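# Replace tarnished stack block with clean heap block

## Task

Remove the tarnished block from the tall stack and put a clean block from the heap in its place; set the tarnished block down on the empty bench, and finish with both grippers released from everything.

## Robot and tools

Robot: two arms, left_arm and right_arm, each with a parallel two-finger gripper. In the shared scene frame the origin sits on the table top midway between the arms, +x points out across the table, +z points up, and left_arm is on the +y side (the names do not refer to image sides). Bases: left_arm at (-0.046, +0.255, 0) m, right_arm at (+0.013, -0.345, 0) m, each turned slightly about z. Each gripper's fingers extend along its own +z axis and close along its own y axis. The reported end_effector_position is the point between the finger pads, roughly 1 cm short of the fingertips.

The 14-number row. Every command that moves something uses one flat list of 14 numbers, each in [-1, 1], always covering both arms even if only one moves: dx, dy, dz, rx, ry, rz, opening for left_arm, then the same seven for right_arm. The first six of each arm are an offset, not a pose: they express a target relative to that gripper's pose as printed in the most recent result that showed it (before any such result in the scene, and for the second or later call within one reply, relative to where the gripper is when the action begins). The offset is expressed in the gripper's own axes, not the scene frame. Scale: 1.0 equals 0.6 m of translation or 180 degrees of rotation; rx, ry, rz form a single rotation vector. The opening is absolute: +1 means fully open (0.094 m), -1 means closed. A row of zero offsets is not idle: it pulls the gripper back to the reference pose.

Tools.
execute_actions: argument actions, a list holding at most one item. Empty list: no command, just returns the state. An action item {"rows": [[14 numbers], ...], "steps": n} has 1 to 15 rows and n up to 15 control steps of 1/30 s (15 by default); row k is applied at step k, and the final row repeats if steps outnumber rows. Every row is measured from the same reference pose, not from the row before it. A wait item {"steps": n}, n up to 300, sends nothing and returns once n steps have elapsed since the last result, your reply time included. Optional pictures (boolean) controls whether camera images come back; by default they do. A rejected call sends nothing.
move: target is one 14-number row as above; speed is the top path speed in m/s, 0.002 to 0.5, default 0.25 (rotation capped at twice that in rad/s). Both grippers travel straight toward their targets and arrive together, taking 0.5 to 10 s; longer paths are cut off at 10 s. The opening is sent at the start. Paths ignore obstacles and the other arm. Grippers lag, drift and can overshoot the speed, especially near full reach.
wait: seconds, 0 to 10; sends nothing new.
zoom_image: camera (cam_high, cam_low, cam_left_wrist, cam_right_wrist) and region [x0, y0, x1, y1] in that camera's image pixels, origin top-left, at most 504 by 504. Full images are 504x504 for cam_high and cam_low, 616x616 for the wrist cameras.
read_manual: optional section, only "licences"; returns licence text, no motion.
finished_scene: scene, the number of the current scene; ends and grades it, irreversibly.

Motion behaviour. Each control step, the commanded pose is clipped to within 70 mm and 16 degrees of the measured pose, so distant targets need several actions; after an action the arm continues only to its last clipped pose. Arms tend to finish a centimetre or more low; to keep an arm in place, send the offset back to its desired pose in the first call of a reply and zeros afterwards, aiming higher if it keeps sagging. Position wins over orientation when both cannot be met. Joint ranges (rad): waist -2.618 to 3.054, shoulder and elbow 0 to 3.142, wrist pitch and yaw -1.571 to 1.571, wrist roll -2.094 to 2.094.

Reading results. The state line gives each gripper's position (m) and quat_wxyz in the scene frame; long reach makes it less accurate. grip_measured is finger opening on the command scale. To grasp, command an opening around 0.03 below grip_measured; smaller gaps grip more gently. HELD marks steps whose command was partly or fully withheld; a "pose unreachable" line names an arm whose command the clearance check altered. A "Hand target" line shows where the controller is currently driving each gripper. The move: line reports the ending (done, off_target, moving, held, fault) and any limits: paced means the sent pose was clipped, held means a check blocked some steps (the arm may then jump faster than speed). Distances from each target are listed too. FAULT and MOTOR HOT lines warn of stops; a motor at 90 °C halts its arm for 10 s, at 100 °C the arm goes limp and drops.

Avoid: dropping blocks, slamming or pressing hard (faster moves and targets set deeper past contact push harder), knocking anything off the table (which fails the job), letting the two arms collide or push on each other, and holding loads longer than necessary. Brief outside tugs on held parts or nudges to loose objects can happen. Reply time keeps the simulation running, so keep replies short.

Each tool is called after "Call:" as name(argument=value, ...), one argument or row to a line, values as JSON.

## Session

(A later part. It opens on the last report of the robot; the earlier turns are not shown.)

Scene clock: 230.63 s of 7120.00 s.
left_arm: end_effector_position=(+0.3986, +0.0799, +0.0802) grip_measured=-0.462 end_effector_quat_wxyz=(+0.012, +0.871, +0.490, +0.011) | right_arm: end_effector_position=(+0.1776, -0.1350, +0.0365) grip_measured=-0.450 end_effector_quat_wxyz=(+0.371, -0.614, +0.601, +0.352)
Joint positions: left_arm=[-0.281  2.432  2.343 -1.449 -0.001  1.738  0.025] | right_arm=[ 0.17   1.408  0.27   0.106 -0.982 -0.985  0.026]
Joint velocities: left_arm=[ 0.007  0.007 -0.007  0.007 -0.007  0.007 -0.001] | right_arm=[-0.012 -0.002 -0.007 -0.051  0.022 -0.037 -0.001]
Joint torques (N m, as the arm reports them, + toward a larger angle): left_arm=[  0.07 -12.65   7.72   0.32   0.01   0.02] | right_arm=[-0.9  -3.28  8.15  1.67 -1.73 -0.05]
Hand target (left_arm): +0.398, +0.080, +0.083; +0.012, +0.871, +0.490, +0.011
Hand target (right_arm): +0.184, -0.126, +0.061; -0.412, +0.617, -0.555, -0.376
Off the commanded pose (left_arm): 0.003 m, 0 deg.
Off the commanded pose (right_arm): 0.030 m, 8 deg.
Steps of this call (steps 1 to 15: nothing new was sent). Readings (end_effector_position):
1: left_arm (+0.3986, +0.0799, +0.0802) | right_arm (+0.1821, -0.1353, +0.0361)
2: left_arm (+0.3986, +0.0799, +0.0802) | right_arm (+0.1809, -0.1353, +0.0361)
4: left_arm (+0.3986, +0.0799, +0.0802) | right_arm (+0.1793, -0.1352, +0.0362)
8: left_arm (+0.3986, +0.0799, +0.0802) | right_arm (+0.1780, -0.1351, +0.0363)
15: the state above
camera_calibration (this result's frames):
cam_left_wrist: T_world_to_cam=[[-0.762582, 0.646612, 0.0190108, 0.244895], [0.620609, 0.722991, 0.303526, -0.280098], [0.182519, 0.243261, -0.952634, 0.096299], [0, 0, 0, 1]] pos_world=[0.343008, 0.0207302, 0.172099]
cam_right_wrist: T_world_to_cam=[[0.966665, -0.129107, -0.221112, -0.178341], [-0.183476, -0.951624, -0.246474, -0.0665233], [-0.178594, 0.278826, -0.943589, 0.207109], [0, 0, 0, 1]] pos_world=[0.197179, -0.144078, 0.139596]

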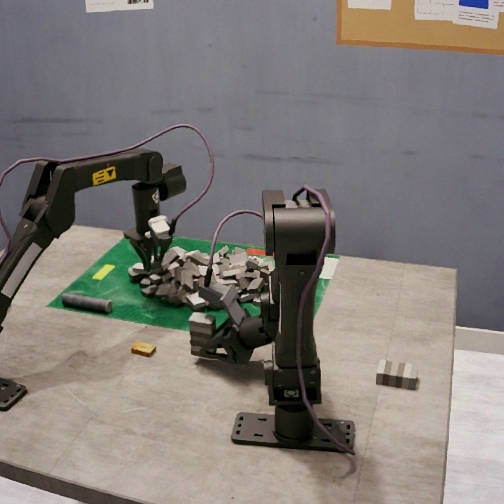

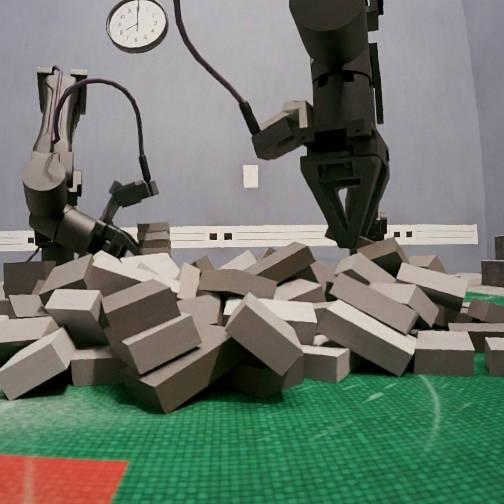

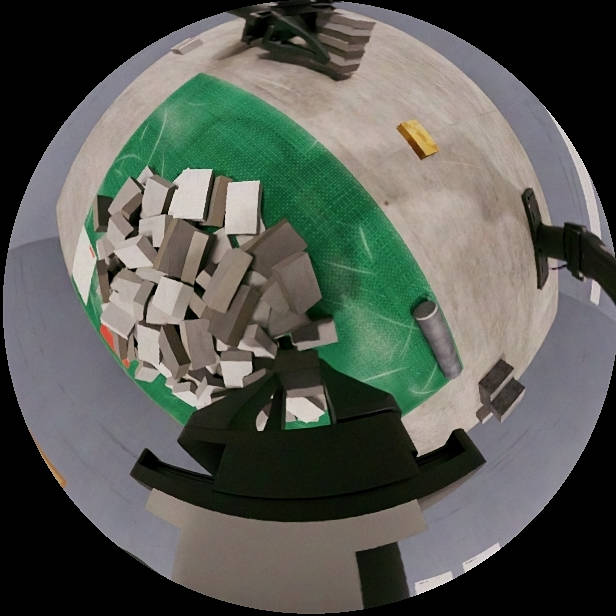

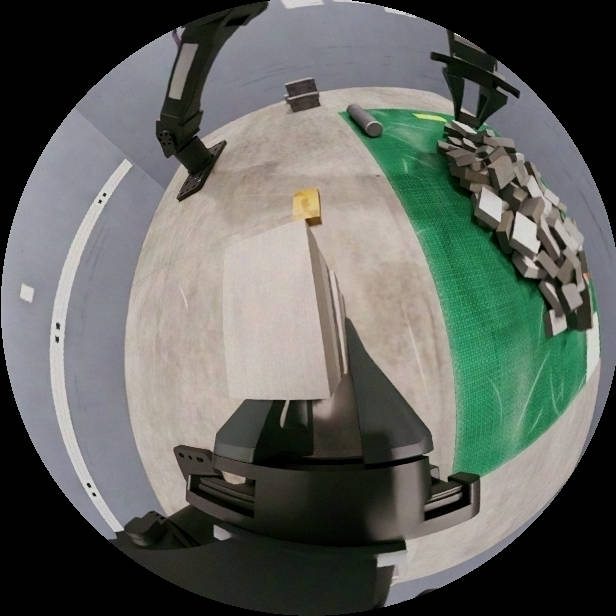

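Call:
execute_actions(
  actions=[
    {"rows":[[-0.015,-0.011,0,0,0,0,-0.5,-0.048,-0.01,-0.01,-0.004,-0.035,-0.023,-0.51],[-0.03,-0.022,0,0,0,0,-0.5,-0.048,-0.01,-0.01,-0.004,-0.035,-0.023,-0.51],[-0.045,-0.033,0,0,0,0,-0.5,-0.048,-0.01,-0.01,-0.004,-0.035,-0.023,-0.51],[-0.06,-0.044,0,0,0,0,-0.5,-0.048,-0.01,-0.01,-0.004,-0.035,-0.023,-0.51],[-0.075,-0.055,0,0,0,0,-0.5,-0.048,-0.01,-0.01,-0.004,-0.035,-0.023,-0.51],[-0.09,-0.066,0,0,0,0,-0.5,-0.048,-0.01,-0.01,-0.004,-0.035,-0.023,-0.51],[-0.105,-0.077,0,0,0,0,-0.5,-0.048,-0.01,-0.01,-0.004,-0.035,-0.023,-0.51],[-0.12,-0.088,0,0,0,0,-0.5,-0.048,-0.01,-0.01,-0.004,-0.035,-0.023,-0.51]]},
  ],
  pictures=false,
)

Call:
execute_actions(
  actions=[
    {"rows":[[-0.015,-0.011,0,0,0,-0.02,-0.5,-0.048,-0.01,-0.01,-0.004,-0.035,-0.023,-0.51],[-0.03,-0.022,0.01,0,0,-0.04,-0.5,-0.048,-0.01,-0.01,-0.004,-0.035,-0.023,-0.51],[-0.045,-0.033,0.015,0,0,-0.065,-0.5,-0.048,-0.01,-0.01,-0.004,-0.035,-0.023,-0.51],[-0.06,-0.044,0.02,0,0,-0.09,-0.5,-0.048,-0.01,-0.01,-0.004,-0.035,-0.023,-0.51],[-0.075,-0.055,0.025,0,0,-0.11,-0.5,-0.048,-0.01,-0.01,-0.004,-0.035,-0.023,-0.51],[-0.09,-0.066,0.03,0,0,-0.13,-0.5,-0.048,-0.01,-0.01,-0.004,-0.035,-0.023,-0.51],[-0.105,-0.077,0.035,0,0,-0.15,-0.5,-0.048,-0.01,-0.01,-0.004,-0.035,-0.023,-0.51],[-0.12,-0.088,0.04,0,0,-0.174,-0.5,-0.048,-0.01,-0.01,-0.004,-0.035,-0.023,-0.51]]},
  ],
  pictures=false,
)

Call:
execute_actions(
  actions=[
    {"steps":15},
  ],
)

Call:
zoom_image(
  camera="cam_high",
  region=[100, 270, 240, 370],
)

Scene clock: 257.13 s of 7120.00 s.
left_arm: end_effector_position=(+0.3068, +0.0441, +0.0771) grip_measured=-0.462 end_effector_quat_wxyz=(-0.005, +0.882, +0.472, -0.004) | right_arm: end_effector_position=(+0.1730, -0.1365, +0.0338) grip_measured=-0.450 end_effector_quat_wxyz=(+0.362, -0.615, +0.603, +0.355)
Joint positions: left_arm=[-0.445  2.141  1.84  -1.283  0.001  1.616  0.025] | right_arm=[ 0.17   1.408  0.27   0.074 -0.983 -1.002  0.026]
Joint velocities: left_arm=[ 0.076 -0.09  -0.007  0.33   0.007 -0.139 -0.001] | right_arm=[ 0.012  0.007  0.007 -0.037 -0.022  0.037 -0.   ]
Joint torques (N m, as the arm reports them, + toward a larger angle): left_arm=[  1.05 -11.74   4.34   0.38  -0.01  -0.07] | right_arm=[-0.99 -4.85  8.35  1.54 -1.67 -0.09]
Hand target (left_arm): +0.316, +0.047, +0.078; +0.011, +0.872, +0.490, +0.009
Hand target (right_arm): +0.182, -0.127, +0.063; -0.410, +0.620, -0.555, -0.374
Off the commanded pose (left_arm): 0.010 m, 4 deg.
Off the commanded pose (right_arm): 0.034 m, 8 deg.
Steps of this call (steps 1 to 90: nothing new was sent; then 23.00 s passed at rest; steps 91 to 105: all 15 steps of this action). Readings (end_effector_position):
91: left_arm (+0.3982, +0.0799, +0.0795) | right_arm (+0.1773, -0.1351, +0.0363)
92: left_arm (+0.3957, +0.0800, +0.0782) | right_arm (+0.1768, -0.1352, +0.0360)
94: left_arm (+0.3812, +0.0806, +0.0740) | right_arm (+0.1756, -0.1356, +0.0353)
98: left_arm (+0.3347, +0.0699, +0.0682) | right_arm (+0.1741, -0.1361, +0.0344)
105: the state above

Scene clock: 257.63 s of 7120.00 s.
left_arm: end_effector_position=(+0.2131, +0.0178, +0.0479) grip_measured=-0.461 end_effector_quat_wxyz=(-0.041, +0.759, +0.650, -0.016) | right_arm: end_effector_position=(+0.1685, -0.1379, +0.0313) grip_measured=-0.450 end_effector_quat_wxyz=(+0.353, -0.617, +0.605, +0.358)
Joint positions: left_arm=[-0.637  1.996  1.5   -1.161  0.022  0.991  0.025] | right_arm=[ 0.17   1.408  0.27   0.042 -0.983 -1.021  0.026]
Joint velocities: left_arm=[ 0.046 -0.188 -0.09   0.227 -0.081 -0.667  0.001] | right_arm=[-0.007 -0.007  0.007 -0.066 -0.066 -0.022 -0.   ]
Joint torques (N m, as the arm reports them, + toward a larger angle): left_arm=[  0.38 -11.18   4.73   0.36   0.05  -0.07] | right_arm=[-1.   -4.73  8.38  1.52 -1.68 -0.05]
Hand target (left_arm): +0.222, +0.015, +0.054; -0.009, +0.723, +0.690, -0.007
Hand target (right_arm): +0.178, -0.128, +0.060; -0.401, +0.621, -0.558, -0.378
Off the commanded pose (left_arm): 0.012 m, 8 deg.
Off the commanded pose (right_arm): 0.034 m, 8 deg.
Steps of this call (steps 1 to 15: all 15 steps of this action). Readings (end_effector_position):
1: left_arm (+0.3082, +0.0435, +0.0778) | right_arm (+0.1727, -0.1366, +0.0336)
2: left_arm (+0.3074, +0.0433, +0.0773) | right_arm (+0.1722, -0.1367, +0.0333)
4: left_arm (+0.2961, +0.0422, +0.0725) | right_arm (+0.1710, -0.1371, +0.0326)
8: left_arm (+0.2499, +0.0326, +0.0560) | right_arm (+0.1696, -0.1376, +0.0318)
15: the state above

Scene clock: 258.13 s of 7120.00 s.
left_arm: end_effector_position=(+0.2223, +0.0109, +0.0526) grip_measured=-0.461 end_effector_quat_wxyz=(-0.013, +0.729, +0.684, -0.010) | right_arm: end_effector_position=(+0.1682, -0.1380, +0.0311) grip_measured=-0.450 end_effector_quat_wxyz=(+0.353, -0.618, +0.605, +0.358)
Joint positions: left_arm=[-0.637  1.979  1.499 -1.118  0.017  0.901  0.025] | right_arm=[ 0.17   1.408  0.27   0.04  -0.983 -1.023  0.026]
Joint velocities: left_arm=[ 0.002 -0.012 -0.007 -0.037  0.022 -0.051 -0.   ] | right_arm=[-0.002 -0.007 -0.017 -0.037 -0.066 -0.051 -0.001]
Joint torques (N m, as the arm reports them, + toward a larger angle): left_arm=[  0.61 -10.67   4.53   0.44  -0.03  -0.07] | right_arm=[-0.95 -4.74  8.42  1.52 -1.68 -0.05]
Hand target (left_arm): +0.222, +0.015, +0.054; -0.009, +0.723, +0.690, -0.007
Hand target (right_arm): +0.178, -0.128, +0.060; -0.401, +0.621, -0.558, -0.378
Off the commanded pose (left_arm): 0.003 m, 2 deg.
Off the commanded pose (right_arm): 0.034 m, 8 deg.
Steps of this call (steps 1 to 15: nothing new was sent). Readings (end_effector_position):
1: left_arm (+0.2149, +0.0169, +0.0492) | right_arm (+0.1685, -0.1379, +0.0312)
2: left_arm (+0.2166, +0.0156, +0.0506) | right_arm (+0.1684, -0.1380, +0.0312)
4: left_arm (+0.2191, +0.0135, +0.0524) | right_arm (+0.1683, -0.1380, +0.0311)
8: left_arm (+0.2213, +0.0117, +0.0527) | right_arm (+0.1682, -0.1380, +0.0311)
15: the state above
camera_calibration (this result's frames):
cam_left_wrist: T_world_to_cam=[[-0.972219, 0.219203, 0.0820949, 0.203586], [0.233733, 0.928014, 0.290101, -0.0279816], [-0.0125942, 0.30123, -0.953468, 0.161802], [0, 0, 0, 1]] pos_world=[0.206508, -0.067399, 0.145677]
cam_right_wrist: T_world_to_cam=[[0.961949, -0.115772, -0.247489, -0.167379], [-0.172596, -0.959665, -0.221933, -0.0761349], [-0.211813, 0.256204, -0.94313, 0.203646], [0, 0, 0, 1]] pos_world=[0.191005, -0.144617, 0.133743]

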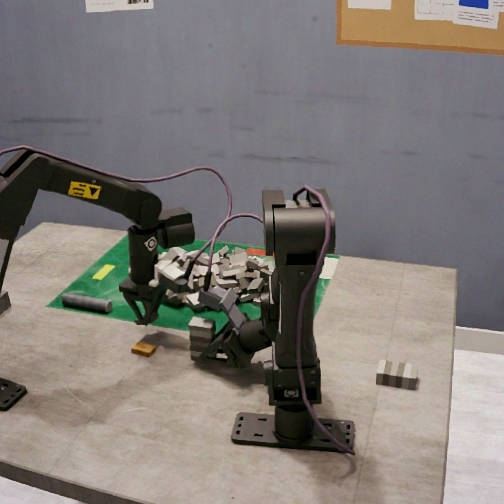

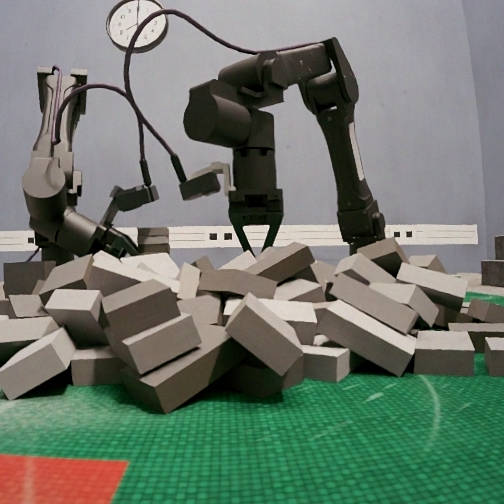

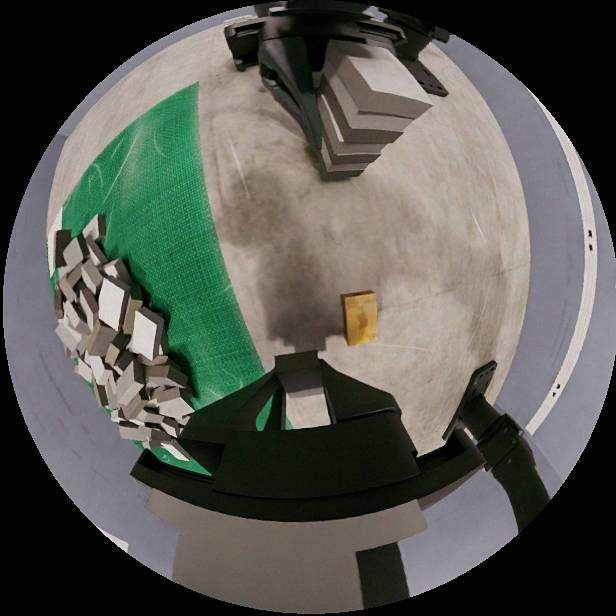

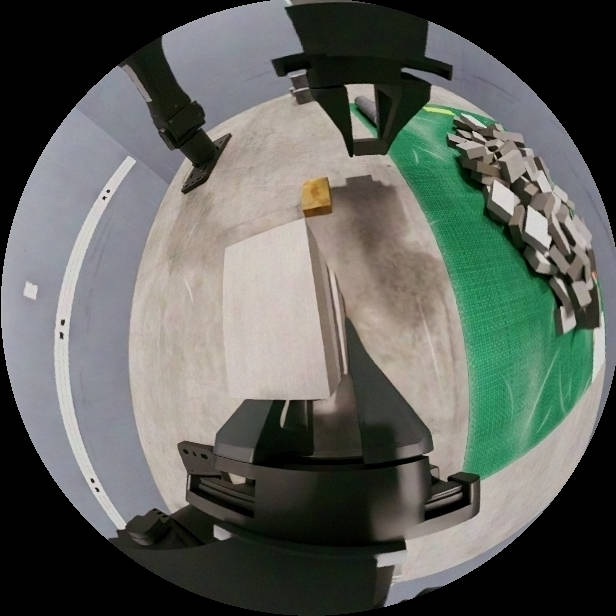

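Region (100, 270, 240, 370) of cam_high's 504x504 image, scaled by 3.600, with more detail than that image has; it fills the top 360 rows of this view, and the rest is white.

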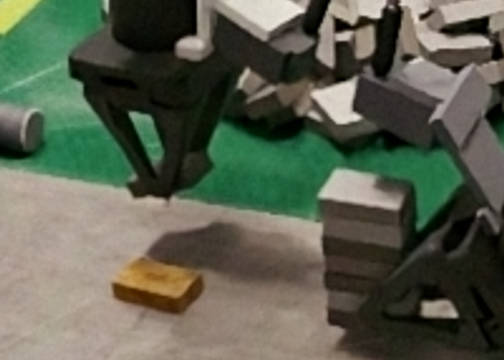

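Call:
execute_actions(
  actions=[
    {"rows":[[0,0,0.008,0,0,-0.01,-0.5,-0.052,-0.017,-0.01,-0.004,-0.035,-0.03,-0.51],[0,0,0.016,-0.01,0,-0.02,-0.5,-0.052,-0.017,-0.01,-0.004,-0.035,-0.03,-0.51],[0,0,0.024,-0.01,0,-0.02,-0.5,-0.052,-0.017,-0.01,-0.004,-0.035,-0.03,-0.51],[0,0,0.03,-0.01,0,-0.02,-0.5,-0.052,-0.017,-0.01,-0.004,-0.035,-0.03,-0.51],[0,0,0.036,-0.01,0,-0.02,-0.5,-0.052,-0.017,-0.01,-0.004,-0.035,-0.03,-0.51],[0,0,0.042,-0.01,0,-0.02,-0.5,-0.052,-0.017,-0.01,-0.004,-0.035,-0.03,-0.51],[0,0,0.047,-0.01,0,-0.02,-0.5,-0.052,-0.017,-0.01,-0.004,-0.035,-0.03,-0.51]]},
  ],
  pictures=false,
)

Call:
execute_actions(
  actions=[
    {"steps":12},
  ],
)

Call:
zoom_image(
  camera="cam_high",
  region=[100, 290, 200, 370],
)

Scene clock: 271.93 s of 7120.00 s.
left_arm: end_effector_position=(+0.2243, +0.0125, +0.0313) grip_measured=-0.461 end_effector_quat_wxyz=(+0.000, +0.708, +0.706, -0.002) | right_arm: end_effector_position=(+0.1648, -0.1391, +0.0299) grip_measured=-0.450 end_effector_quat_wxyz=(+0.347, -0.627, +0.598, +0.358)
Joint positions: left_arm=[-0.637  1.978  1.409 -1.002  0.003  0.839  0.025] | right_arm=[ 0.17   1.408  0.279 -0.005 -0.983 -1.069  0.026]
Joint velocities: left_arm=[-0.007  0.007  0.002  0.066  0.007 -0.066 -0.   ] | right_arm=[-0.027 -0.007  0.012  0.007 -0.066 -0.051 -0.001]
Joint torques (N m, as the arm reports them, + toward a larger angle): left_arm=[-0.92 -8.69  4.73  0.47 -0.04 -0.08] | right_arm=[-1.05 -4.07  9.5   1.47 -1.7  -0.05]
Hand target (left_arm): +0.222, +0.011, +0.025; -0.002, +0.708, +0.707, +0.001
Hand target (right_arm): +0.177, -0.129, +0.059; -0.396, +0.629, -0.552, -0.377
Off the commanded pose (left_arm): 0.008 m, 0 deg.
Off the commanded pose (right_arm): 0.036 m, 8 deg.
Steps of this call (steps 1 to 90: nothing new was sent; then 10.30 s passed at rest; steps 91 to 105: all 15 steps of this action). Readings (end_effector_position):
91: left_arm (+0.2225, +0.0107, +0.0527) | right_arm (+0.1680, -0.1381, +0.0310)
92: left_arm (+0.2231, +0.0105, +0.0516) | right_arm (+0.1676, -0.1382, +0.0309)
94: left_arm (+0.2237, +0.0111, +0.0465) | right_arm (+0.1669, -0.1384, +0.0307)
98: left_arm (+0.2202, +0.0155, +0.0340) | right_arm (+0.1657, -0.1388, +0.0302)
105: the state above

Scene clock: 272.33 s of 7120.00 s.
left_arm: end_effector_position=(+0.2264, +0.0108, +0.0313) grip_measured=-0.461 end_effector_quat_wxyz=(+0.006, +0.707, +0.707, -0.001) | right_arm: end_effector_position=(+0.1645, -0.1392, +0.0298) grip_measured=-0.450 end_effector_quat_wxyz=(+0.347, -0.628, +0.598, +0.358)
Joint positions: left_arm=[-0.637  1.978  1.409 -0.991  0.003  0.836  0.025] | right_arm=[ 0.17   1.408  0.279 -0.008 -0.983 -1.072  0.026]
Joint velocities: left_arm=[-0.022 -0.007 -0.017  0.037 -0.081 -0.007  0.   ] | right_arm=[ 0.017 -0.002 -0.002 -0.154  0.007  0.007 -0.   ]
Joint torques (N m, as the arm reports them, + toward a larger angle): left_arm=[-0.89 -8.82  4.77  0.51 -0.02 -0.07] | right_arm=[-1.08 -4.08  9.5   1.4  -1.7  -0.07]
Hand target (left_arm): +0.222, +0.011, +0.025; -0.002, +0.708, +0.707, +0.001
Hand target (right_arm): +0.177, -0.129, +0.059; -0.396, +0.629, -0.552, -0.377
Off the commanded pose (left_arm): 0.009 m, 1 deg.
Off the commanded pose (right_arm): 0.036 m, 8 deg.
Steps of this call (steps 1 to 12: nothing new was sent). Readings (end_effector_position):
1: left_arm (+0.2248, +0.0121, +0.0313) | right_arm (+0.1647, -0.1392, +0.0299)
2: left_arm (+0.2251, +0.0118, +0.0313) | right_arm (+0.1647, -0.1391, +0.0299)
4: left_arm (+0.2257, +0.0114, +0.0313) | right_arm (+0.1646, -0.1392, +0.0299)
8: left_arm (+0.2262, +0.0109, +0.0313) | right_arm (+0.1645, -0.1392, +0.0298)
12: the state above
camera_calibration (this result's frames):
cam_left_wrist: T_world_to_cam=[[-0.986783, 0.15665, 0.0414818, 0.214546], [0.16196, 0.944901, 0.284485, -0.00643216], [0.00536825, 0.287443, -0.957783, 0.137804], [0, 0, 0, 1]] pos_world=[0.212012, -0.0671416, 0.124917]
cam_right_wrist: T_world_to_cam=[[0.965991, -0.0946961, -0.240611, -0.162134], [-0.147658, -0.965905, -0.212663, -0.0835141], [-0.212269, 0.240959, -0.947038, 0.199961], [0, 0, 0, 1]] pos_world=[0.186734, -0.144202, 0.132599]

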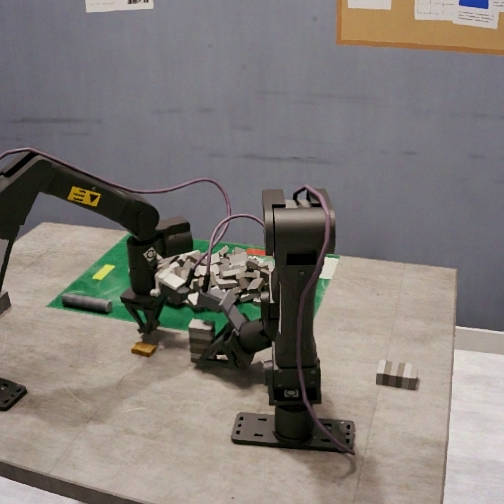

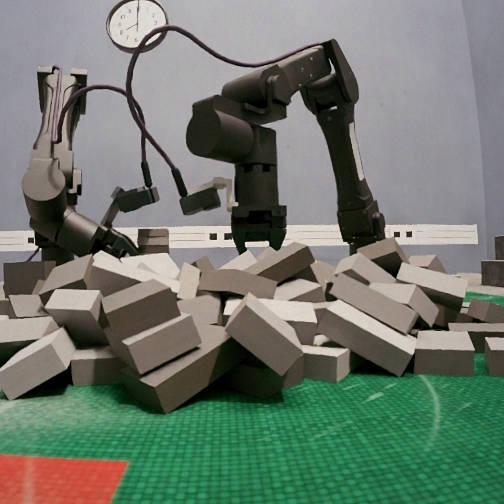

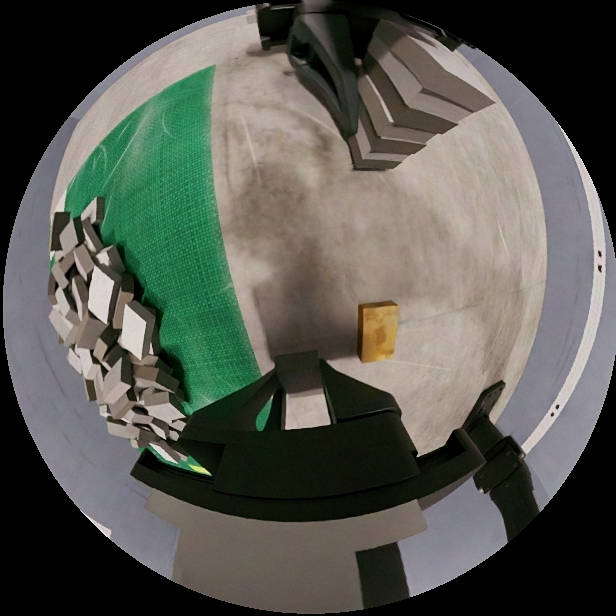

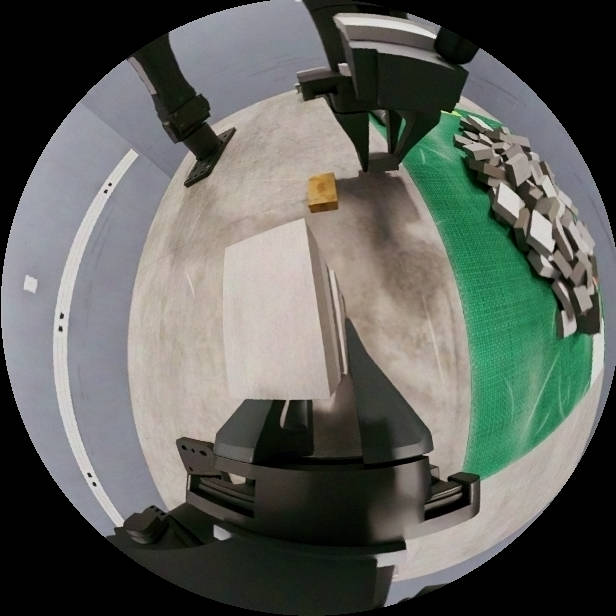

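Region (100, 290, 200, 370) of cam_high's 504x504 image, scaled by 5.040, with more detail than that image has; it fills the top 403 rows of this view, and the rest is white.

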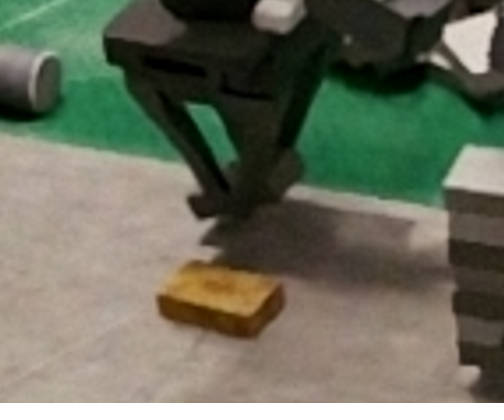

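Call:
execute_actions(
  actions=[
    {"rows":[[0,-0.005,0.014,0,0,0,-0.475,-0.052,-0.022,-0.01,0.008,-0.035,-0.026,-0.51],[0,-0.005,0.019,0,0,0,-0.475,-0.052,-0.022,-0.01,0.008,-0.035,-0.026,-0.51],[0,-0.005,0.024,0,0,0,-0.475,-0.052,-0.022,-0.01,0.008,-0.035,-0.026,-0.51],[0,-0.005,0.028,0,0,0,-0.475,-0.052,-0.022,-0.01,0.008,-0.035,-0.026,-0.51],[0,-0.005,0.032,0,0,0,-0.475,-0.052,-0.022,-0.01,0.008,-0.035,-0.026,-0.51],[0,-0.005,0.036,0,0,0,-0.475,-0.052,-0.022,-0.01,0.008,-0.035,-0.026,-0.51],[0,-0.005,0.04,0,0,0,-0.475,-0.052,-0.022,-0.01,0.008,-0.035,-0.026,-0.51]]},
  ],
  pictures=false,
)

Call:
execute_actions(
  actions=[
    {"steps":12},
  ],
)

Call:
zoom_image(
  camera="cam_high",
  region=[100, 290, 200, 370],
)

Scene clock: 294.13 s of 7120.00 s.
left_arm: end_effector_position=(+0.2263, +0.0110, +0.0229) grip_measured=-0.461 end_effector_quat_wxyz=(+0.011, +0.707, +0.707, -0.001) | right_arm: end_effector_position=(+0.1656, -0.1403, +0.0280) grip_measured=-0.450 end_effector_quat_wxyz=(+0.344, -0.627, +0.603, +0.353)
Joint positions: left_arm=[-0.637  1.978  1.374 -0.945  0.002  0.836  0.025] | right_arm=[ 0.17   1.408  0.279 -0.008 -0.969 -1.067  0.026]
Joint velocities: left_arm=[-0.027 -0.002 -0.002  0.022 -0.022  0.051  0.   ] | right_arm=[-0.022 -0.017 -0.022 -0.095  0.095  0.051 -0.   ]
Joint torques (N m, as the arm reports them, + toward a larger angle): left_arm=[-0.45 -7.73  3.59  0.84  0.02 -0.05] | right_arm=[-0.56 -5.64  7.69  1.65 -1.65  0.07]
Hand target (left_arm): +0.223, +0.011, +0.008; +0.005, +0.707, +0.707, -0.001
Hand target (right_arm): +0.176, -0.129, +0.058; -0.398, +0.630, -0.555, -0.369
Off the commanded pose (left_arm): 0.016 m, 1 deg.
Off the commanded pose (right_arm): 0.036 m, 9 deg.
Steps of this call (steps 1 to 90: nothing new was sent; then 18.30 s passed at rest; steps 91 to 105: all 15 steps of this action). Readings (end_effector_position):
91: left_arm (+0.2266, +0.0107, +0.0311) | right_arm (+0.1646, -0.1393, +0.0296)
92: left_arm (+0.2270, +0.0103, +0.0304) | right_arm (+0.1647, -0.1395, +0.0294)
94: left_arm (+0.2273, +0.0100, +0.0277) | right_arm (+0.1651, -0.1398, +0.0288)
98: left_arm (+0.2263, +0.0110, +0.0229) | right_arm (+0.1655, -0.1401, +0.0282)
105: the state above

Scene clock: 294.53 s of 7120.00 s.
left_arm: end_effector_position=(+0.2263, +0.0110, +0.0229) grip_measured=-0.461 end_effector_quat_wxyz=(+0.011, +0.707, +0.707, -0.001) | right_arm: end_effector_position=(+0.1656, -0.1403, +0.0280) grip_measured=-0.450 end_effector_quat_wxyz=(+0.344, -0.627, +0.603, +0.353)
Joint positions: left_arm=[-0.637  1.978  1.374 -0.945  0.002  0.836  0.025] | right_arm=[ 0.17   1.408  0.279 -0.008 -0.969 -1.067  0.026]
Joint velocities: left_arm=[-0.007 -0.007 -0.012  0.007  0.022  0.081  0.001] | right_arm=[ 0.007  0.012 -0.012  0.007  0.007 -0.066  0.001]
Joint torques (N m, as the arm reports them, + toward a larger angle): left_arm=[-0.41 -7.68  3.55  0.85  0.03 -0.04] | right_arm=[-0.55 -5.65  7.66  1.64 -1.64  0.07]
Hand target (left_arm): +0.223, +0.011, +0.008; +0.005, +0.707, +0.707, -0.001
Hand target (right_arm): +0.176, -0.129, +0.058; -0.398, +0.630, -0.555, -0.369
Off the commanded pose (left_arm): 0.016 m, 1 deg.
Off the commanded pose (right_arm): 0.036 m, 9 deg.
Steps of this call (steps 1 to 12: nothing new was sent). Readings (end_effector_position):
1: left_arm (+0.2263, +0.0110, +0.0229) | right_arm (+0.1656, -0.1403, +0.0280)
2: left_arm (+0.2263, +0.0110, +0.0229) | right_arm (+0.1656, -0.1403, +0.0280)
4: left_arm (+0.2263, +0.0110, +0.0229) | right_arm (+0.1656, -0.1403, +0.0280)
8: left_arm (+0.2263, +0.0110, +0.0229) | right_arm (+0.1656, -0.1403, +0.0280)
12: the state above
camera_calibration (this result's frames):
cam_left_wrist: T_world_to_cam=[[-0.987095, 0.156906, 0.032006, 0.215135], [0.159568, 0.94691, 0.279103, -0.00349037], [0.0134861, 0.280609, -0.959727, 0.127955], [0, 0, 0, 1]] pos_world=[0.21119, -0.0663561, 0.116891]
cam_right_wrist: T_world_to_cam=[[0.964851, -0.105737, -0.240588, -0.165178], [-0.156139, -0.967032, -0.201169, -0.0837717], [-0.211385, 0.231663, -0.949552, 0.197386], [0, 0, 0, 1]] pos_world=[0.188017, -0.144203, 0.130836]

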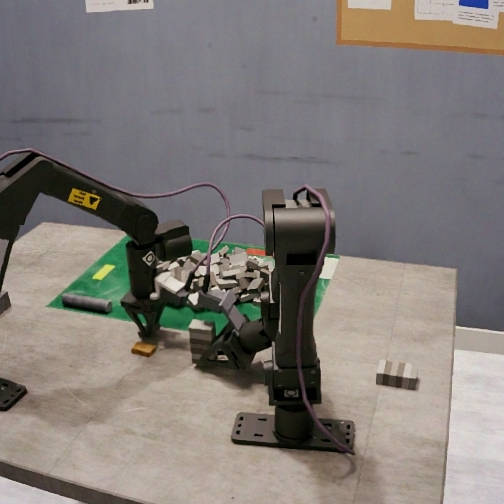

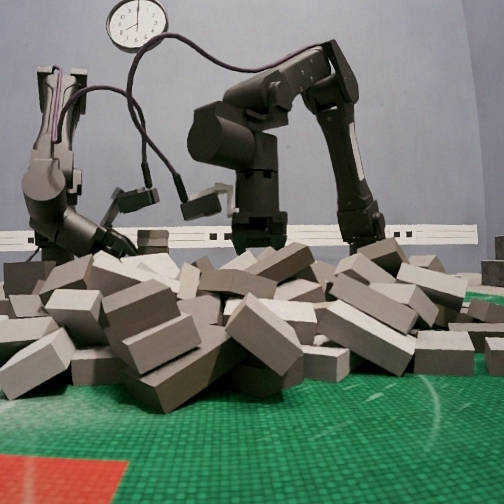

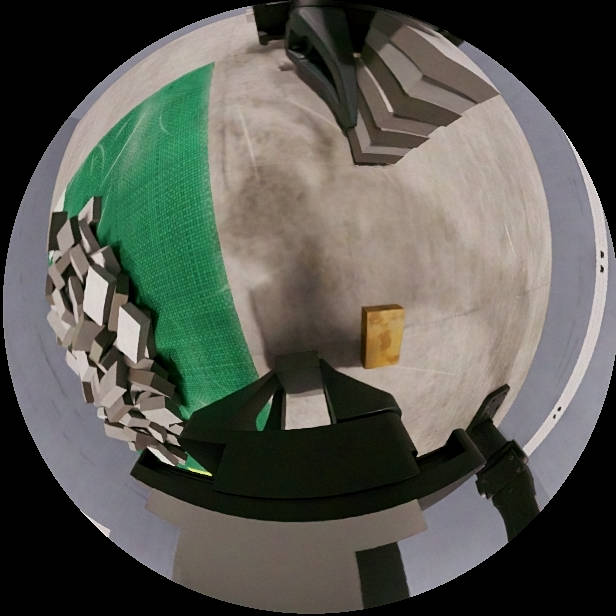

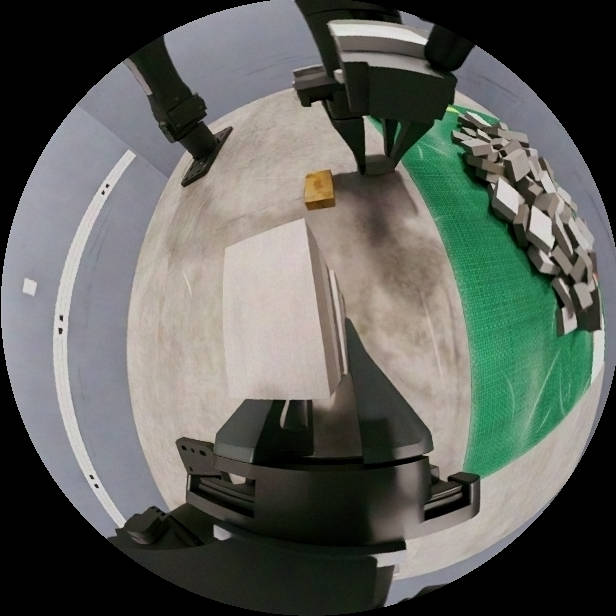

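Region (100, 290, 200, 370) of cam_high's 504x504 image, scaled by 5.040, with more detail than that image has; it fills the top 403 rows of this view, and the rest is white.

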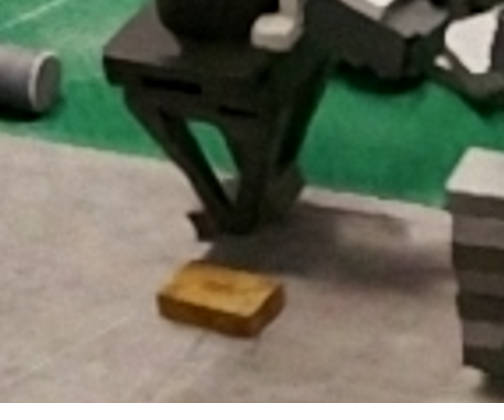

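Touching. Loosen so it lies flat, descend, regrip.

Call:
execute_actions(
  actions=[
    {"rows":[[0,-0.005,0.028,0,0,0,-0.42,-0.054,-0.02,-0.01,0.004,-0.038,-0.026,-0.51]]},
  ],
  pictures=false,
)

Call:
execute_actions(
  actions=[
    {"rows":[[0,0,0,0,0,0,-0.5,-0.054,-0.02,-0.01,0.004,-0.038,-0.026,-0.51]]},
  ],
)

Call:
zoom_image(
  camera="cam_high",
  region=[100, 290, 200, 370],
)

Scene clock: 304.93 s of 7120.00 s.
left_arm: end_effector_position=(+0.2288, +0.0088, +0.0176) grip_measured=-0.422 end_effector_quat_wxyz=(+0.022, +0.707, +0.707, +0.000) | right_arm: end_effector_position=(+0.1657, -0.1403, +0.0279) grip_measured=-0.450 end_effector_quat_wxyz=(+0.344, -0.627, +0.603, +0.353)
Joint positions: left_arm=[-0.637  1.978  1.351 -0.9    0.002  0.836  0.027] | right_arm=[ 0.17   1.408  0.279 -0.008 -0.969 -1.067  0.026]
Joint velocities: left_arm=[-0.002  0.007 -0.007 -0.037 -0.007 -0.037  0.001] | right_arm=[ 0.012 -0.002 -0.002 -0.051 -0.007 -0.022 -0.001]
Joint torques (N m, as the arm reports them, + toward a larger angle): left_arm=[-0.44 -8.14  4.19  0.65  0.02 -0.05] | right_arm=[-0.67 -5.07  8.24  1.54 -1.66  0.01]
Hand target (left_arm): +0.224, +0.011, +0.006; +0.011, +0.707, +0.707, -0.001
Hand target (right_arm): +0.176, -0.129, +0.057; -0.395, +0.630, -0.557, -0.371
Off the commanded pose (left_arm): 0.013 m, 1 deg.
Off the commanded pose (right_arm): 0.035 m, 8 deg.
Steps of this call (steps 1 to 90: nothing new was sent; then 6.90 s passed at rest; steps 91 to 105: all 15 steps of this action). Readings (end_effector_position):
91: left_arm (+0.2266, +0.0108, +0.0224) | right_arm (+0.1657, -0.1403, +0.0279)
92: left_arm (+0.2274, +0.0100, +0.0213) | right_arm (+0.1657, -0.1403, +0.0279)
94: left_arm (+0.2272, +0.0102, +0.0186) | right_arm (+0.1657, -0.1403, +0.0279)
98: left_arm (+0.2279, +0.0095, +0.0175) | right_arm (+0.1657, -0.1403, +0.0279)
105: the state above

Scene clock: 305.43 s of 7120.00 s.
left_arm: end_effector_position=(+0.2288, +0.0088, +0.0176) grip_measured=-0.466 end_effector_quat_wxyz=(+0.022, +0.707, +0.707, +0.000) | right_arm: end_effector_position=(+0.1657, -0.1403, +0.0279) grip_measured=-0.450 end_effector_quat_wxyz=(+0.344, -0.627, +0.603, +0.353)
Joint positions: left_arm=[-0.637  1.978  1.351 -0.9    0.002  0.836  0.025] | right_arm=[ 0.17   1.408  0.279 -0.008 -0.969 -1.067  0.026]
Joint velocities: left_arm=[ 0.012 -0.007 -0.007 -0.022 -0.022  0.007  0.   ] | right_arm=[-0.002  0.002 -0.017  0.095  0.022 -0.022  0.   ]
Joint torques (N m, as the arm reports them, + toward a larger angle): left_arm=[ 0.08 -9.35  6.09  0.48  0.03  0.01] | right_arm=[-0.67 -5.05  8.2   1.53 -1.64  0.01]
Hand target (left_arm): +0.229, +0.009, +0.018; +0.022, +0.707, +0.707, +0.000
Hand target (right_arm): +0.176, -0.129, +0.057; -0.395, +0.630, -0.557, -0.371
Off the commanded pose (left_arm): 0.000 m, 0 deg.
Off the commanded pose (right_arm): 0.035 m, 8 deg.
Steps of this call (steps 1 to 15: all 15 steps of this action). Readings (end_effector_position):
1: left_arm (+0.2288, +0.0088, +0.0176) | right_arm (+0.1657, -0.1403, +0.0279)
2: left_arm (+0.2288, +0.0088, +0.0176) | right_arm (+0.1657, -0.1403, +0.0279)
4: left_arm (+0.2288, +0.0088, +0.0176) | right_arm (+0.1657, -0.1403, +0.0279)
8: left_arm (+0.2288, +0.0088, +0.0176) | right_arm (+0.1657, -0.1403, +0.0279)
15: the state above
camera_calibration (this result's frames):
cam_left_wrist: T_world_to_cam=[[-0.987464, 0.157239, 0.0137791, 0.218431], [0.155153, 0.950894, 0.267821, 0.000836032], [0.0290095, 0.266601, -0.96337, 0.120096], [0, 0, 0, 1]] pos_world=[0.212079, -0.0671587, 0.112463]
cam_right_wrist: T_world_to_cam=[[0.964859, -0.105971, -0.24045, -0.165265], [-0.156272, -0.967074, -0.200867, -0.083797], [-0.211247, 0.231384, -0.94965, 0.197293], [0, 0, 0, 1]] pos_world=[0.18804, -0.144202, 0.130789]

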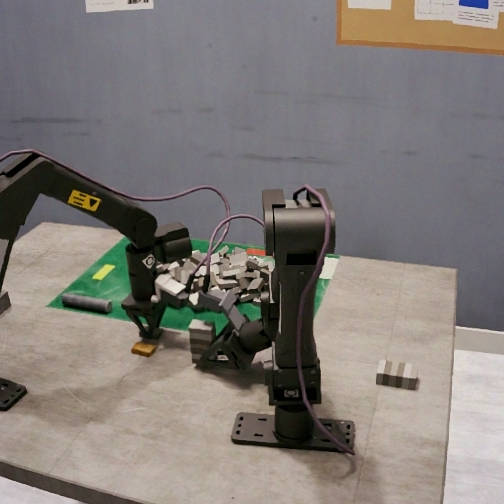

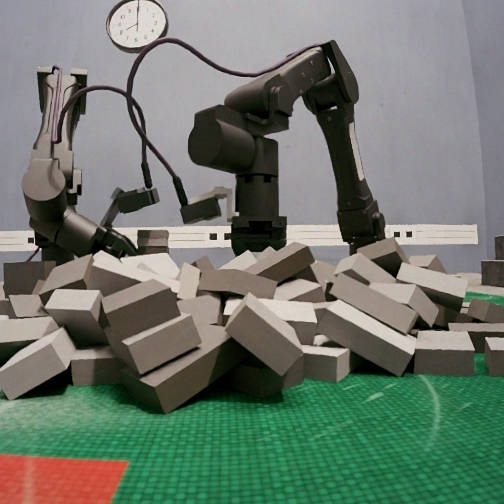

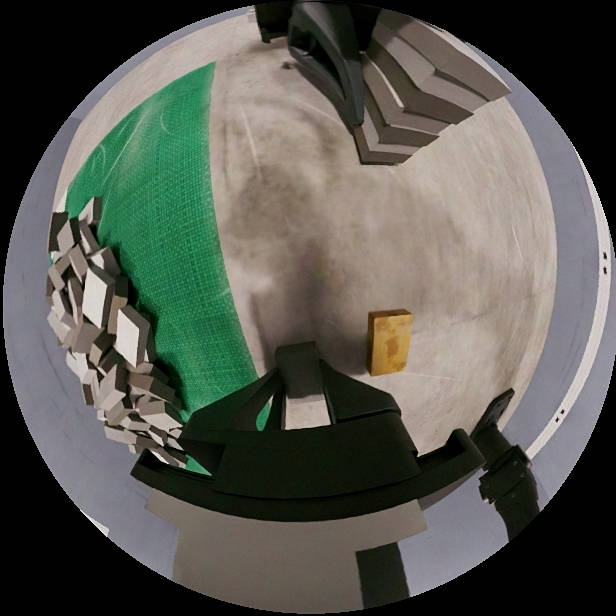

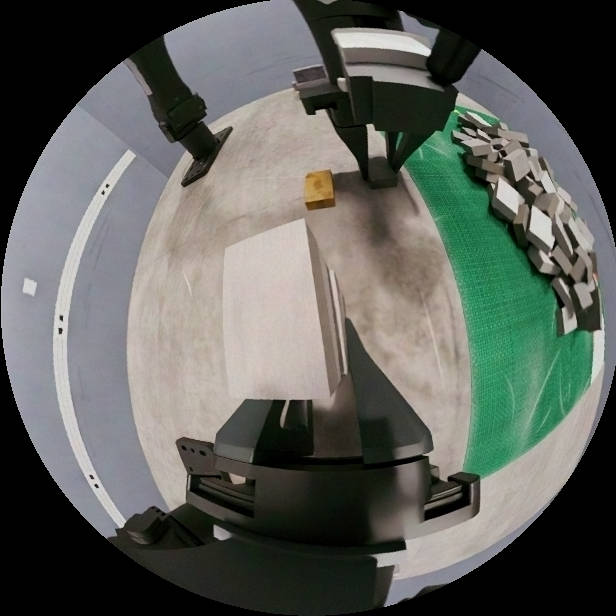

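Region (100, 290, 200, 370) of cam_high's 504x504 image, scaled by 5.040, with more detail than that image has; it fills the top 403 rows of this view, and the rest is white.

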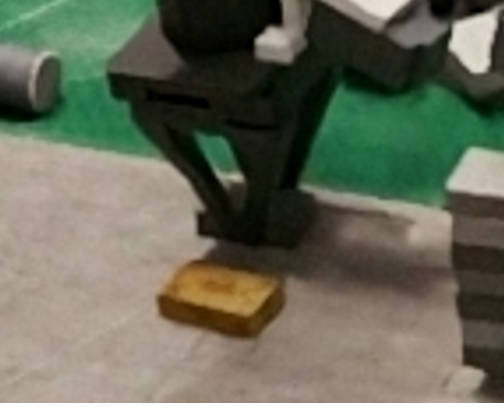

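Call:
execute_actions(
  actions=[
    {"rows":[[0,-0.01,0.005,0,0,0,-0.5,-0.054,-0.02,-0.01,0.004,-0.038,-0.026,-0.51],[0,-0.018,0.005,0,0,0,-0.5,-0.054,-0.02,-0.01,0.004,-0.038,-0.026,-0.51],[0,-0.026,0.005,0,0,0,-0.5,-0.054,-0.02,-0.01,0.004,-0.038,-0.026,-0.51],[0,-0.034,0.005,0,0,0,-0.5,-0.054,-0.02,-0.01,0.004,-0.038,-0.026,-0.51],[0,-0.042,0.005,0,0,0,-0.5,-0.054,-0.02,-0.01,0.004,-0.038,-0.026,-0.51],[0,-0.05,0.005,0,0,0,-0.5,-0.054,-0.02,-0.01,0.004,-0.038,-0.026,-0.51],[0,-0.058,0.005,0,0,0,-0.5,-0.054,-0.02,-0.01,0.004,-0.038,-0.026,-0.51],[0,-0.066,0.005,0,0,0,-0.5,-0.054,-0.02,-0.01,0.004,-0.038,-0.026,-0.51],[0,-0.075,0.005,0,0,0,-0.5,-0.054,-0.02,-0.01,0.004,-0.038,-0.026,-0.51],[0,-0.083,0.005,0,0,0,-0.5,-0.054,-0.02,-0.01,0.004,-0.038,-0.026,-0.51],[0,-0.091,0.005,0,0,0,-0.5,-0.054,-0.02,-0.01,0.004,-0.038,-0.026,-0.51],[0,-0.1,0.005,0,0,0,-0.5,-0.054,-0.02,-0.01,0.004,-0.038,-0.026,-0.51]]},
  ],
  pictures=false,
)

Call:
execute_actions(
  actions=[
    {"rows":[[0,-0.015,0.005,0,0,0,-0.5,-0.054,-0.02,-0.01,0.004,-0.038,-0.026,-0.51],[0,-0.022,0.005,0,0,0,-0.5,-0.054,-0.02,-0.01,0.004,-0.038,-0.026,-0.51],[0,-0.03,0.005,0,0,0,-0.5,-0.054,-0.02,-0.01,0.004,-0.038,-0.026,-0.51],[0,-0.038,0.005,0,0,0,-0.5,-0.054,-0.02,-0.01,0.004,-0.038,-0.026,-0.51],[0,-0.046,0.005,0,0,0,-0.5,-0.054,-0.02,-0.01,0.004,-0.038,-0.026,-0.51],[0,-0.054,0.005,0,0,0,-0.5,-0.054,-0.02,-0.01,0.004,-0.038,-0.026,-0.51],[0,-0.062,0.005,0,0,0,-0.5,-0.054,-0.02,-0.01,0.004,-0.038,-0.026,-0.51],[0,-0.07,0.005,0,0,0,-0.5,-0.054,-0.02,-0.01,0.004,-0.038,-0.026,-0.51]]},
  ],
  pictures=false,
)

Call:
execute_actions(
  actions=[
    {"steps":12},
  ],
)

Call:
zoom_image(
  camera="cam_high",
  region=[90, 290, 200, 380],
)

Scene clock: 334.50 s of 7120.00 s.
left_arm: end_effector_position=(+0.1771, +0.0073, +0.0163) grip_measured=-0.466 end_effector_quat_wxyz=(+0.024, +0.715, +0.698, +0.004) | right_arm: end_effector_position=(+0.1657, -0.1403, +0.0279) grip_measured=-0.450 end_effector_quat_wxyz=(+0.344, -0.627, +0.603, +0.353)
Joint positions: left_arm=[-0.751  1.853  1.172 -0.841 -0.011  0.747  0.025] | right_arm=[ 0.17   1.408  0.279 -0.008 -0.969 -1.067  0.026]
Joint velocities: left_arm=[-0.139 -0.09  -0.134 -0.037  0.022 -0.095  0.001] | right_arm=[ 0.002  0.002  0.002  0.007 -0.007  0.022  0.   ]
Joint torques (N m, as the arm reports them, + toward a larger angle): left_arm=[-0.08 -8.73  3.7   0.63  0.1  -0.08] | right_arm=[-0.66 -5.08  8.22  1.54 -1.65  0.01]
Hand target (left_arm): +0.169, +0.010, +0.012; +0.021, +0.707, +0.707, -0.001
Hand target (right_arm): +0.176, -0.129, +0.057; -0.395, +0.630, -0.557, -0.371
Off the commanded pose (left_arm): 0.009 m, 2 deg.
Off the commanded pose (right_arm): 0.035 m, 8 deg.
Steps of this call (steps 1 to 90: nothing new was sent; then 25.57 s passed at rest; steps 91 to 105: all 15 steps of this action). Readings (end_effector_position):
91: left_arm (+0.2288, +0.0087, +0.0176) | right_arm (+0.1657, -0.1403, +0.0279)
92: left_arm (+0.2283, +0.0087, +0.0171) | right_arm (+0.1657, -0.1403, +0.0279)
94: left_arm (+0.2262, +0.0087, +0.0173) | right_arm (+0.1657, -0.1403, +0.0279)
98: left_arm (+0.2089, +0.0085, +0.0169) | right_arm (+0.1657, -0.1403, +0.0279)
105: the state above

Scene clock: 335.00 s of 7120.00 s.
left_arm: end_effector_position=(+0.1438, +0.0044, +0.0159) grip_measured=-0.466 end_effector_quat_wxyz=(+0.031, +0.720, +0.693, +0.009) | right_arm: end_effector_position=(+0.1657, -0.1403, +0.0279) grip_measured=-0.450 end_effector_quat_wxyz=(+0.344, -0.627, +0.603, +0.353)
Joint positions: left_arm=[-0.845  1.778  1.073 -0.806 -0.026  0.666  0.025] | right_arm=[ 0.17   1.408  0.279 -0.008 -0.969 -1.067  0.026]
Joint velocities: left_arm=[-0.012  0.012 -0.007  0.037 -0.007 -0.051 -0.001] | right_arm=[-0.012 -0.017 -0.017 -0.125 -0.139 -0.007  0.   ]
Joint torques (N m, as the arm reports them, + toward a larger angle): left_arm=[-0.58 -8.18  3.22  0.59  0.11 -0.08] | right_arm=[-0.67 -5.06  8.2   1.53 -1.64  0.03]
Hand target (left_arm): +0.135, +0.009, +0.011; +0.024, +0.716, +0.698, +0.004
Hand target (right_arm): +0.176, -0.129, +0.057; -0.395, +0.630, -0.557, -0.371
Off the commanded pose (left_arm): 0.010 m, 1 deg.
Off the commanded pose (right_arm): 0.035 m, 8 deg.
Steps of this call (steps 1 to 15: all 15 steps of this action). Readings (end_effector_position):
1: left_arm (+0.1760, +0.0069, +0.0163) | right_arm (+0.1657, -0.1403, +0.0279)
2: left_arm (+0.1754, +0.0066, +0.0163) | right_arm (+0.1657, -0.1403, +0.0279)
4: left_arm (+0.1729, +0.0061, +0.0164) | right_arm (+0.1657, -0.1403, +0.0279)
8: left_arm (+0.1567, +0.0053, +0.0161) | right_arm (+0.1657, -0.1403, +0.0279)
15: the state above

Scene clock: 335.40 s of 7120.00 s.
left_arm: end_effector_position=(+0.1439, +0.0044, +0.0159) grip_measured=-0.466 end_effector_quat_wxyz=(+0.031, +0.717, +0.697, +0.009) | right_arm: end_effector_position=(+0.1657, -0.1403, +0.0279) grip_measured=-0.450 end_effector_quat_wxyz=(+0.344, -0.627, +0.603, +0.353)
Joint positions: left_arm=[-0.845  1.778  1.073 -0.806 -0.026  0.658  0.025] | right_arm=[ 0.17   1.408  0.279 -0.008 -0.969 -1.067  0.026]
Joint velocities: left_arm=[ 0.002  0.002 -0.017  0.022 -0.022 -0.066  0.001] | right_arm=[-0.027 -0.017 -0.007 -0.051  0.007 -0.051  0.   ]
Joint torques (N m, as the arm reports them, + toward a larger angle): left_arm=[-0.6  -8.17  3.21  0.58  0.14 -0.12] | right_arm=[-0.68 -5.04  8.23  1.53 -1.64  0.01]
Hand target (left_arm): +0.135, +0.009, +0.011; +0.024, +0.715, +0.698, +0.004
Hand target (right_arm): +0.176, -0.129, +0.057; -0.395, +0.630, -0.557, -0.371
Off the commanded pose (left_arm): 0.010 m, 1 deg.
Off the commanded pose (right_arm): 0.035 m, 8 deg.
Steps of this call (steps 1 to 12: nothing new was sent). Readings (end_effector_position):
1: left_arm (+0.1438, +0.0044, +0.0159) | right_arm (+0.1657, -0.1403, +0.0279)
2: left_arm (+0.1438, +0.0044, +0.0159) | right_arm (+0.1657, -0.1403, +0.0279)
4: left_arm (+0.1439, +0.0044, +0.0159) | right_arm (+0.1657, -0.1403, +0.0279)
8: left_arm (+0.1439, +0.0044, +0.0159) | right_arm (+0.1657, -0.1403, +0.0279)
12: the state above
camera_calibration (this result's frames):
cam_left_wrist: T_world_to_cam=[[-0.982602, 0.185348, -0.0117947, 0.134918], [0.175245, 0.946326, 0.27158, 0.0156976], [0.0614983, 0.264788, -0.962344, 0.117444], [0, 0, 0, 1]] pos_world=[0.122598, -0.0709598, 0.11035]
cam_right_wrist: T_world_to_cam=[[0.964859, -0.105971, -0.24045, -0.165265], [-0.156272, -0.967074, -0.200867, -0.083797], [-0.211247, 0.231384, -0.94965, 0.197293], [0, 0, 0, 1]] pos_world=[0.18804, -0.144202, 0.130789]

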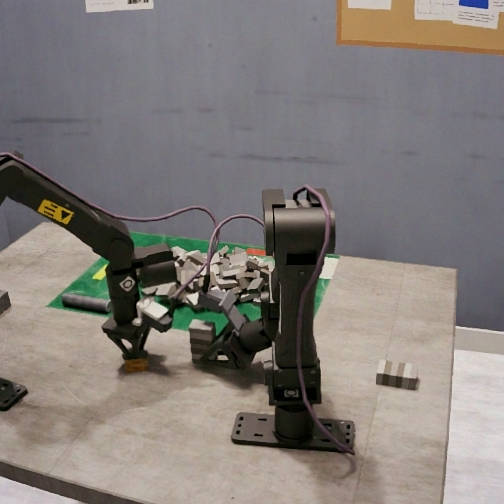

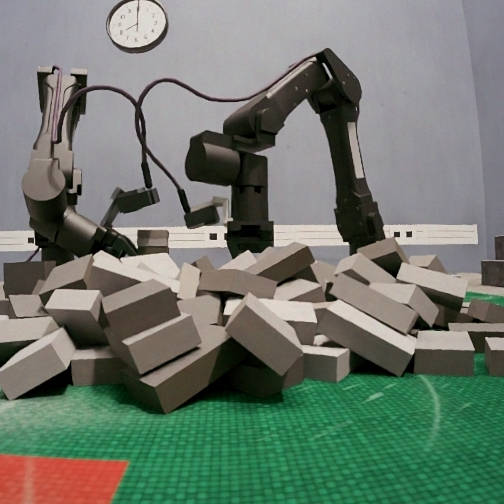

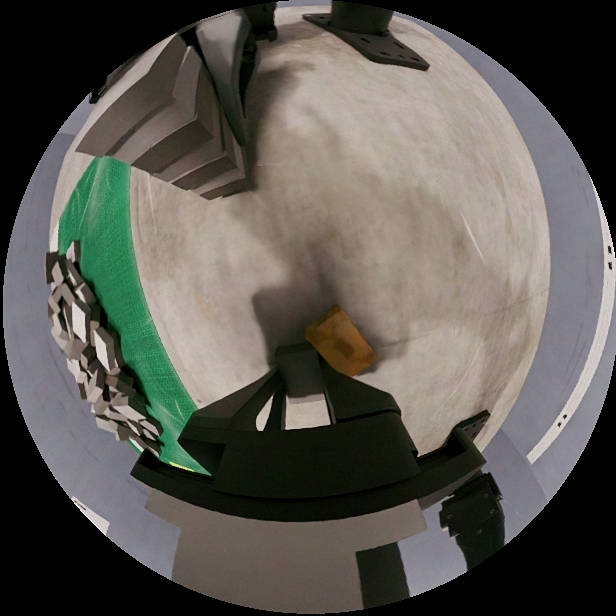

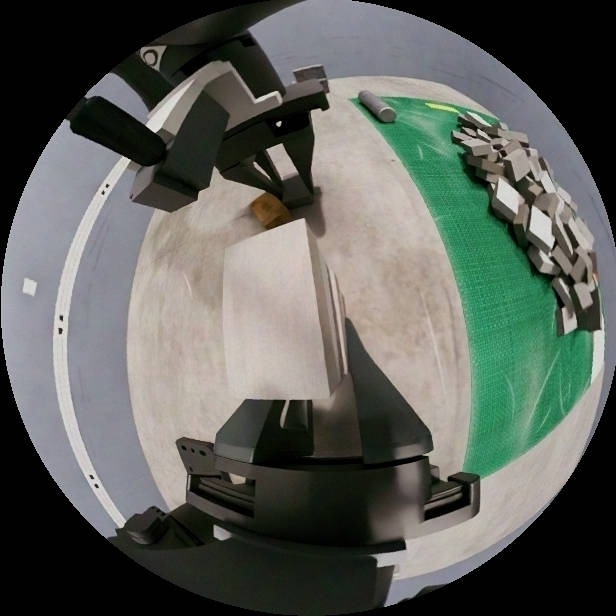

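Region (90, 290, 200, 380) of cam_high's 504x504 image, scaled by 4.582, with more detail than that image has; it fills the top 412 rows of this view, and the rest is white.

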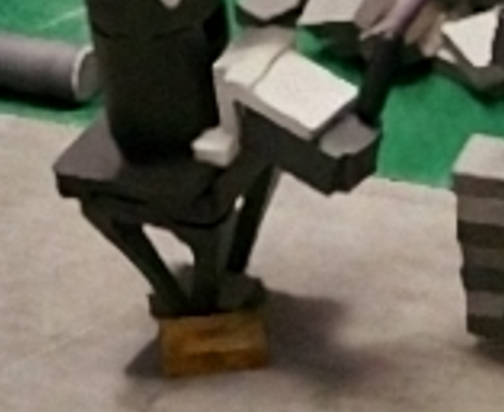

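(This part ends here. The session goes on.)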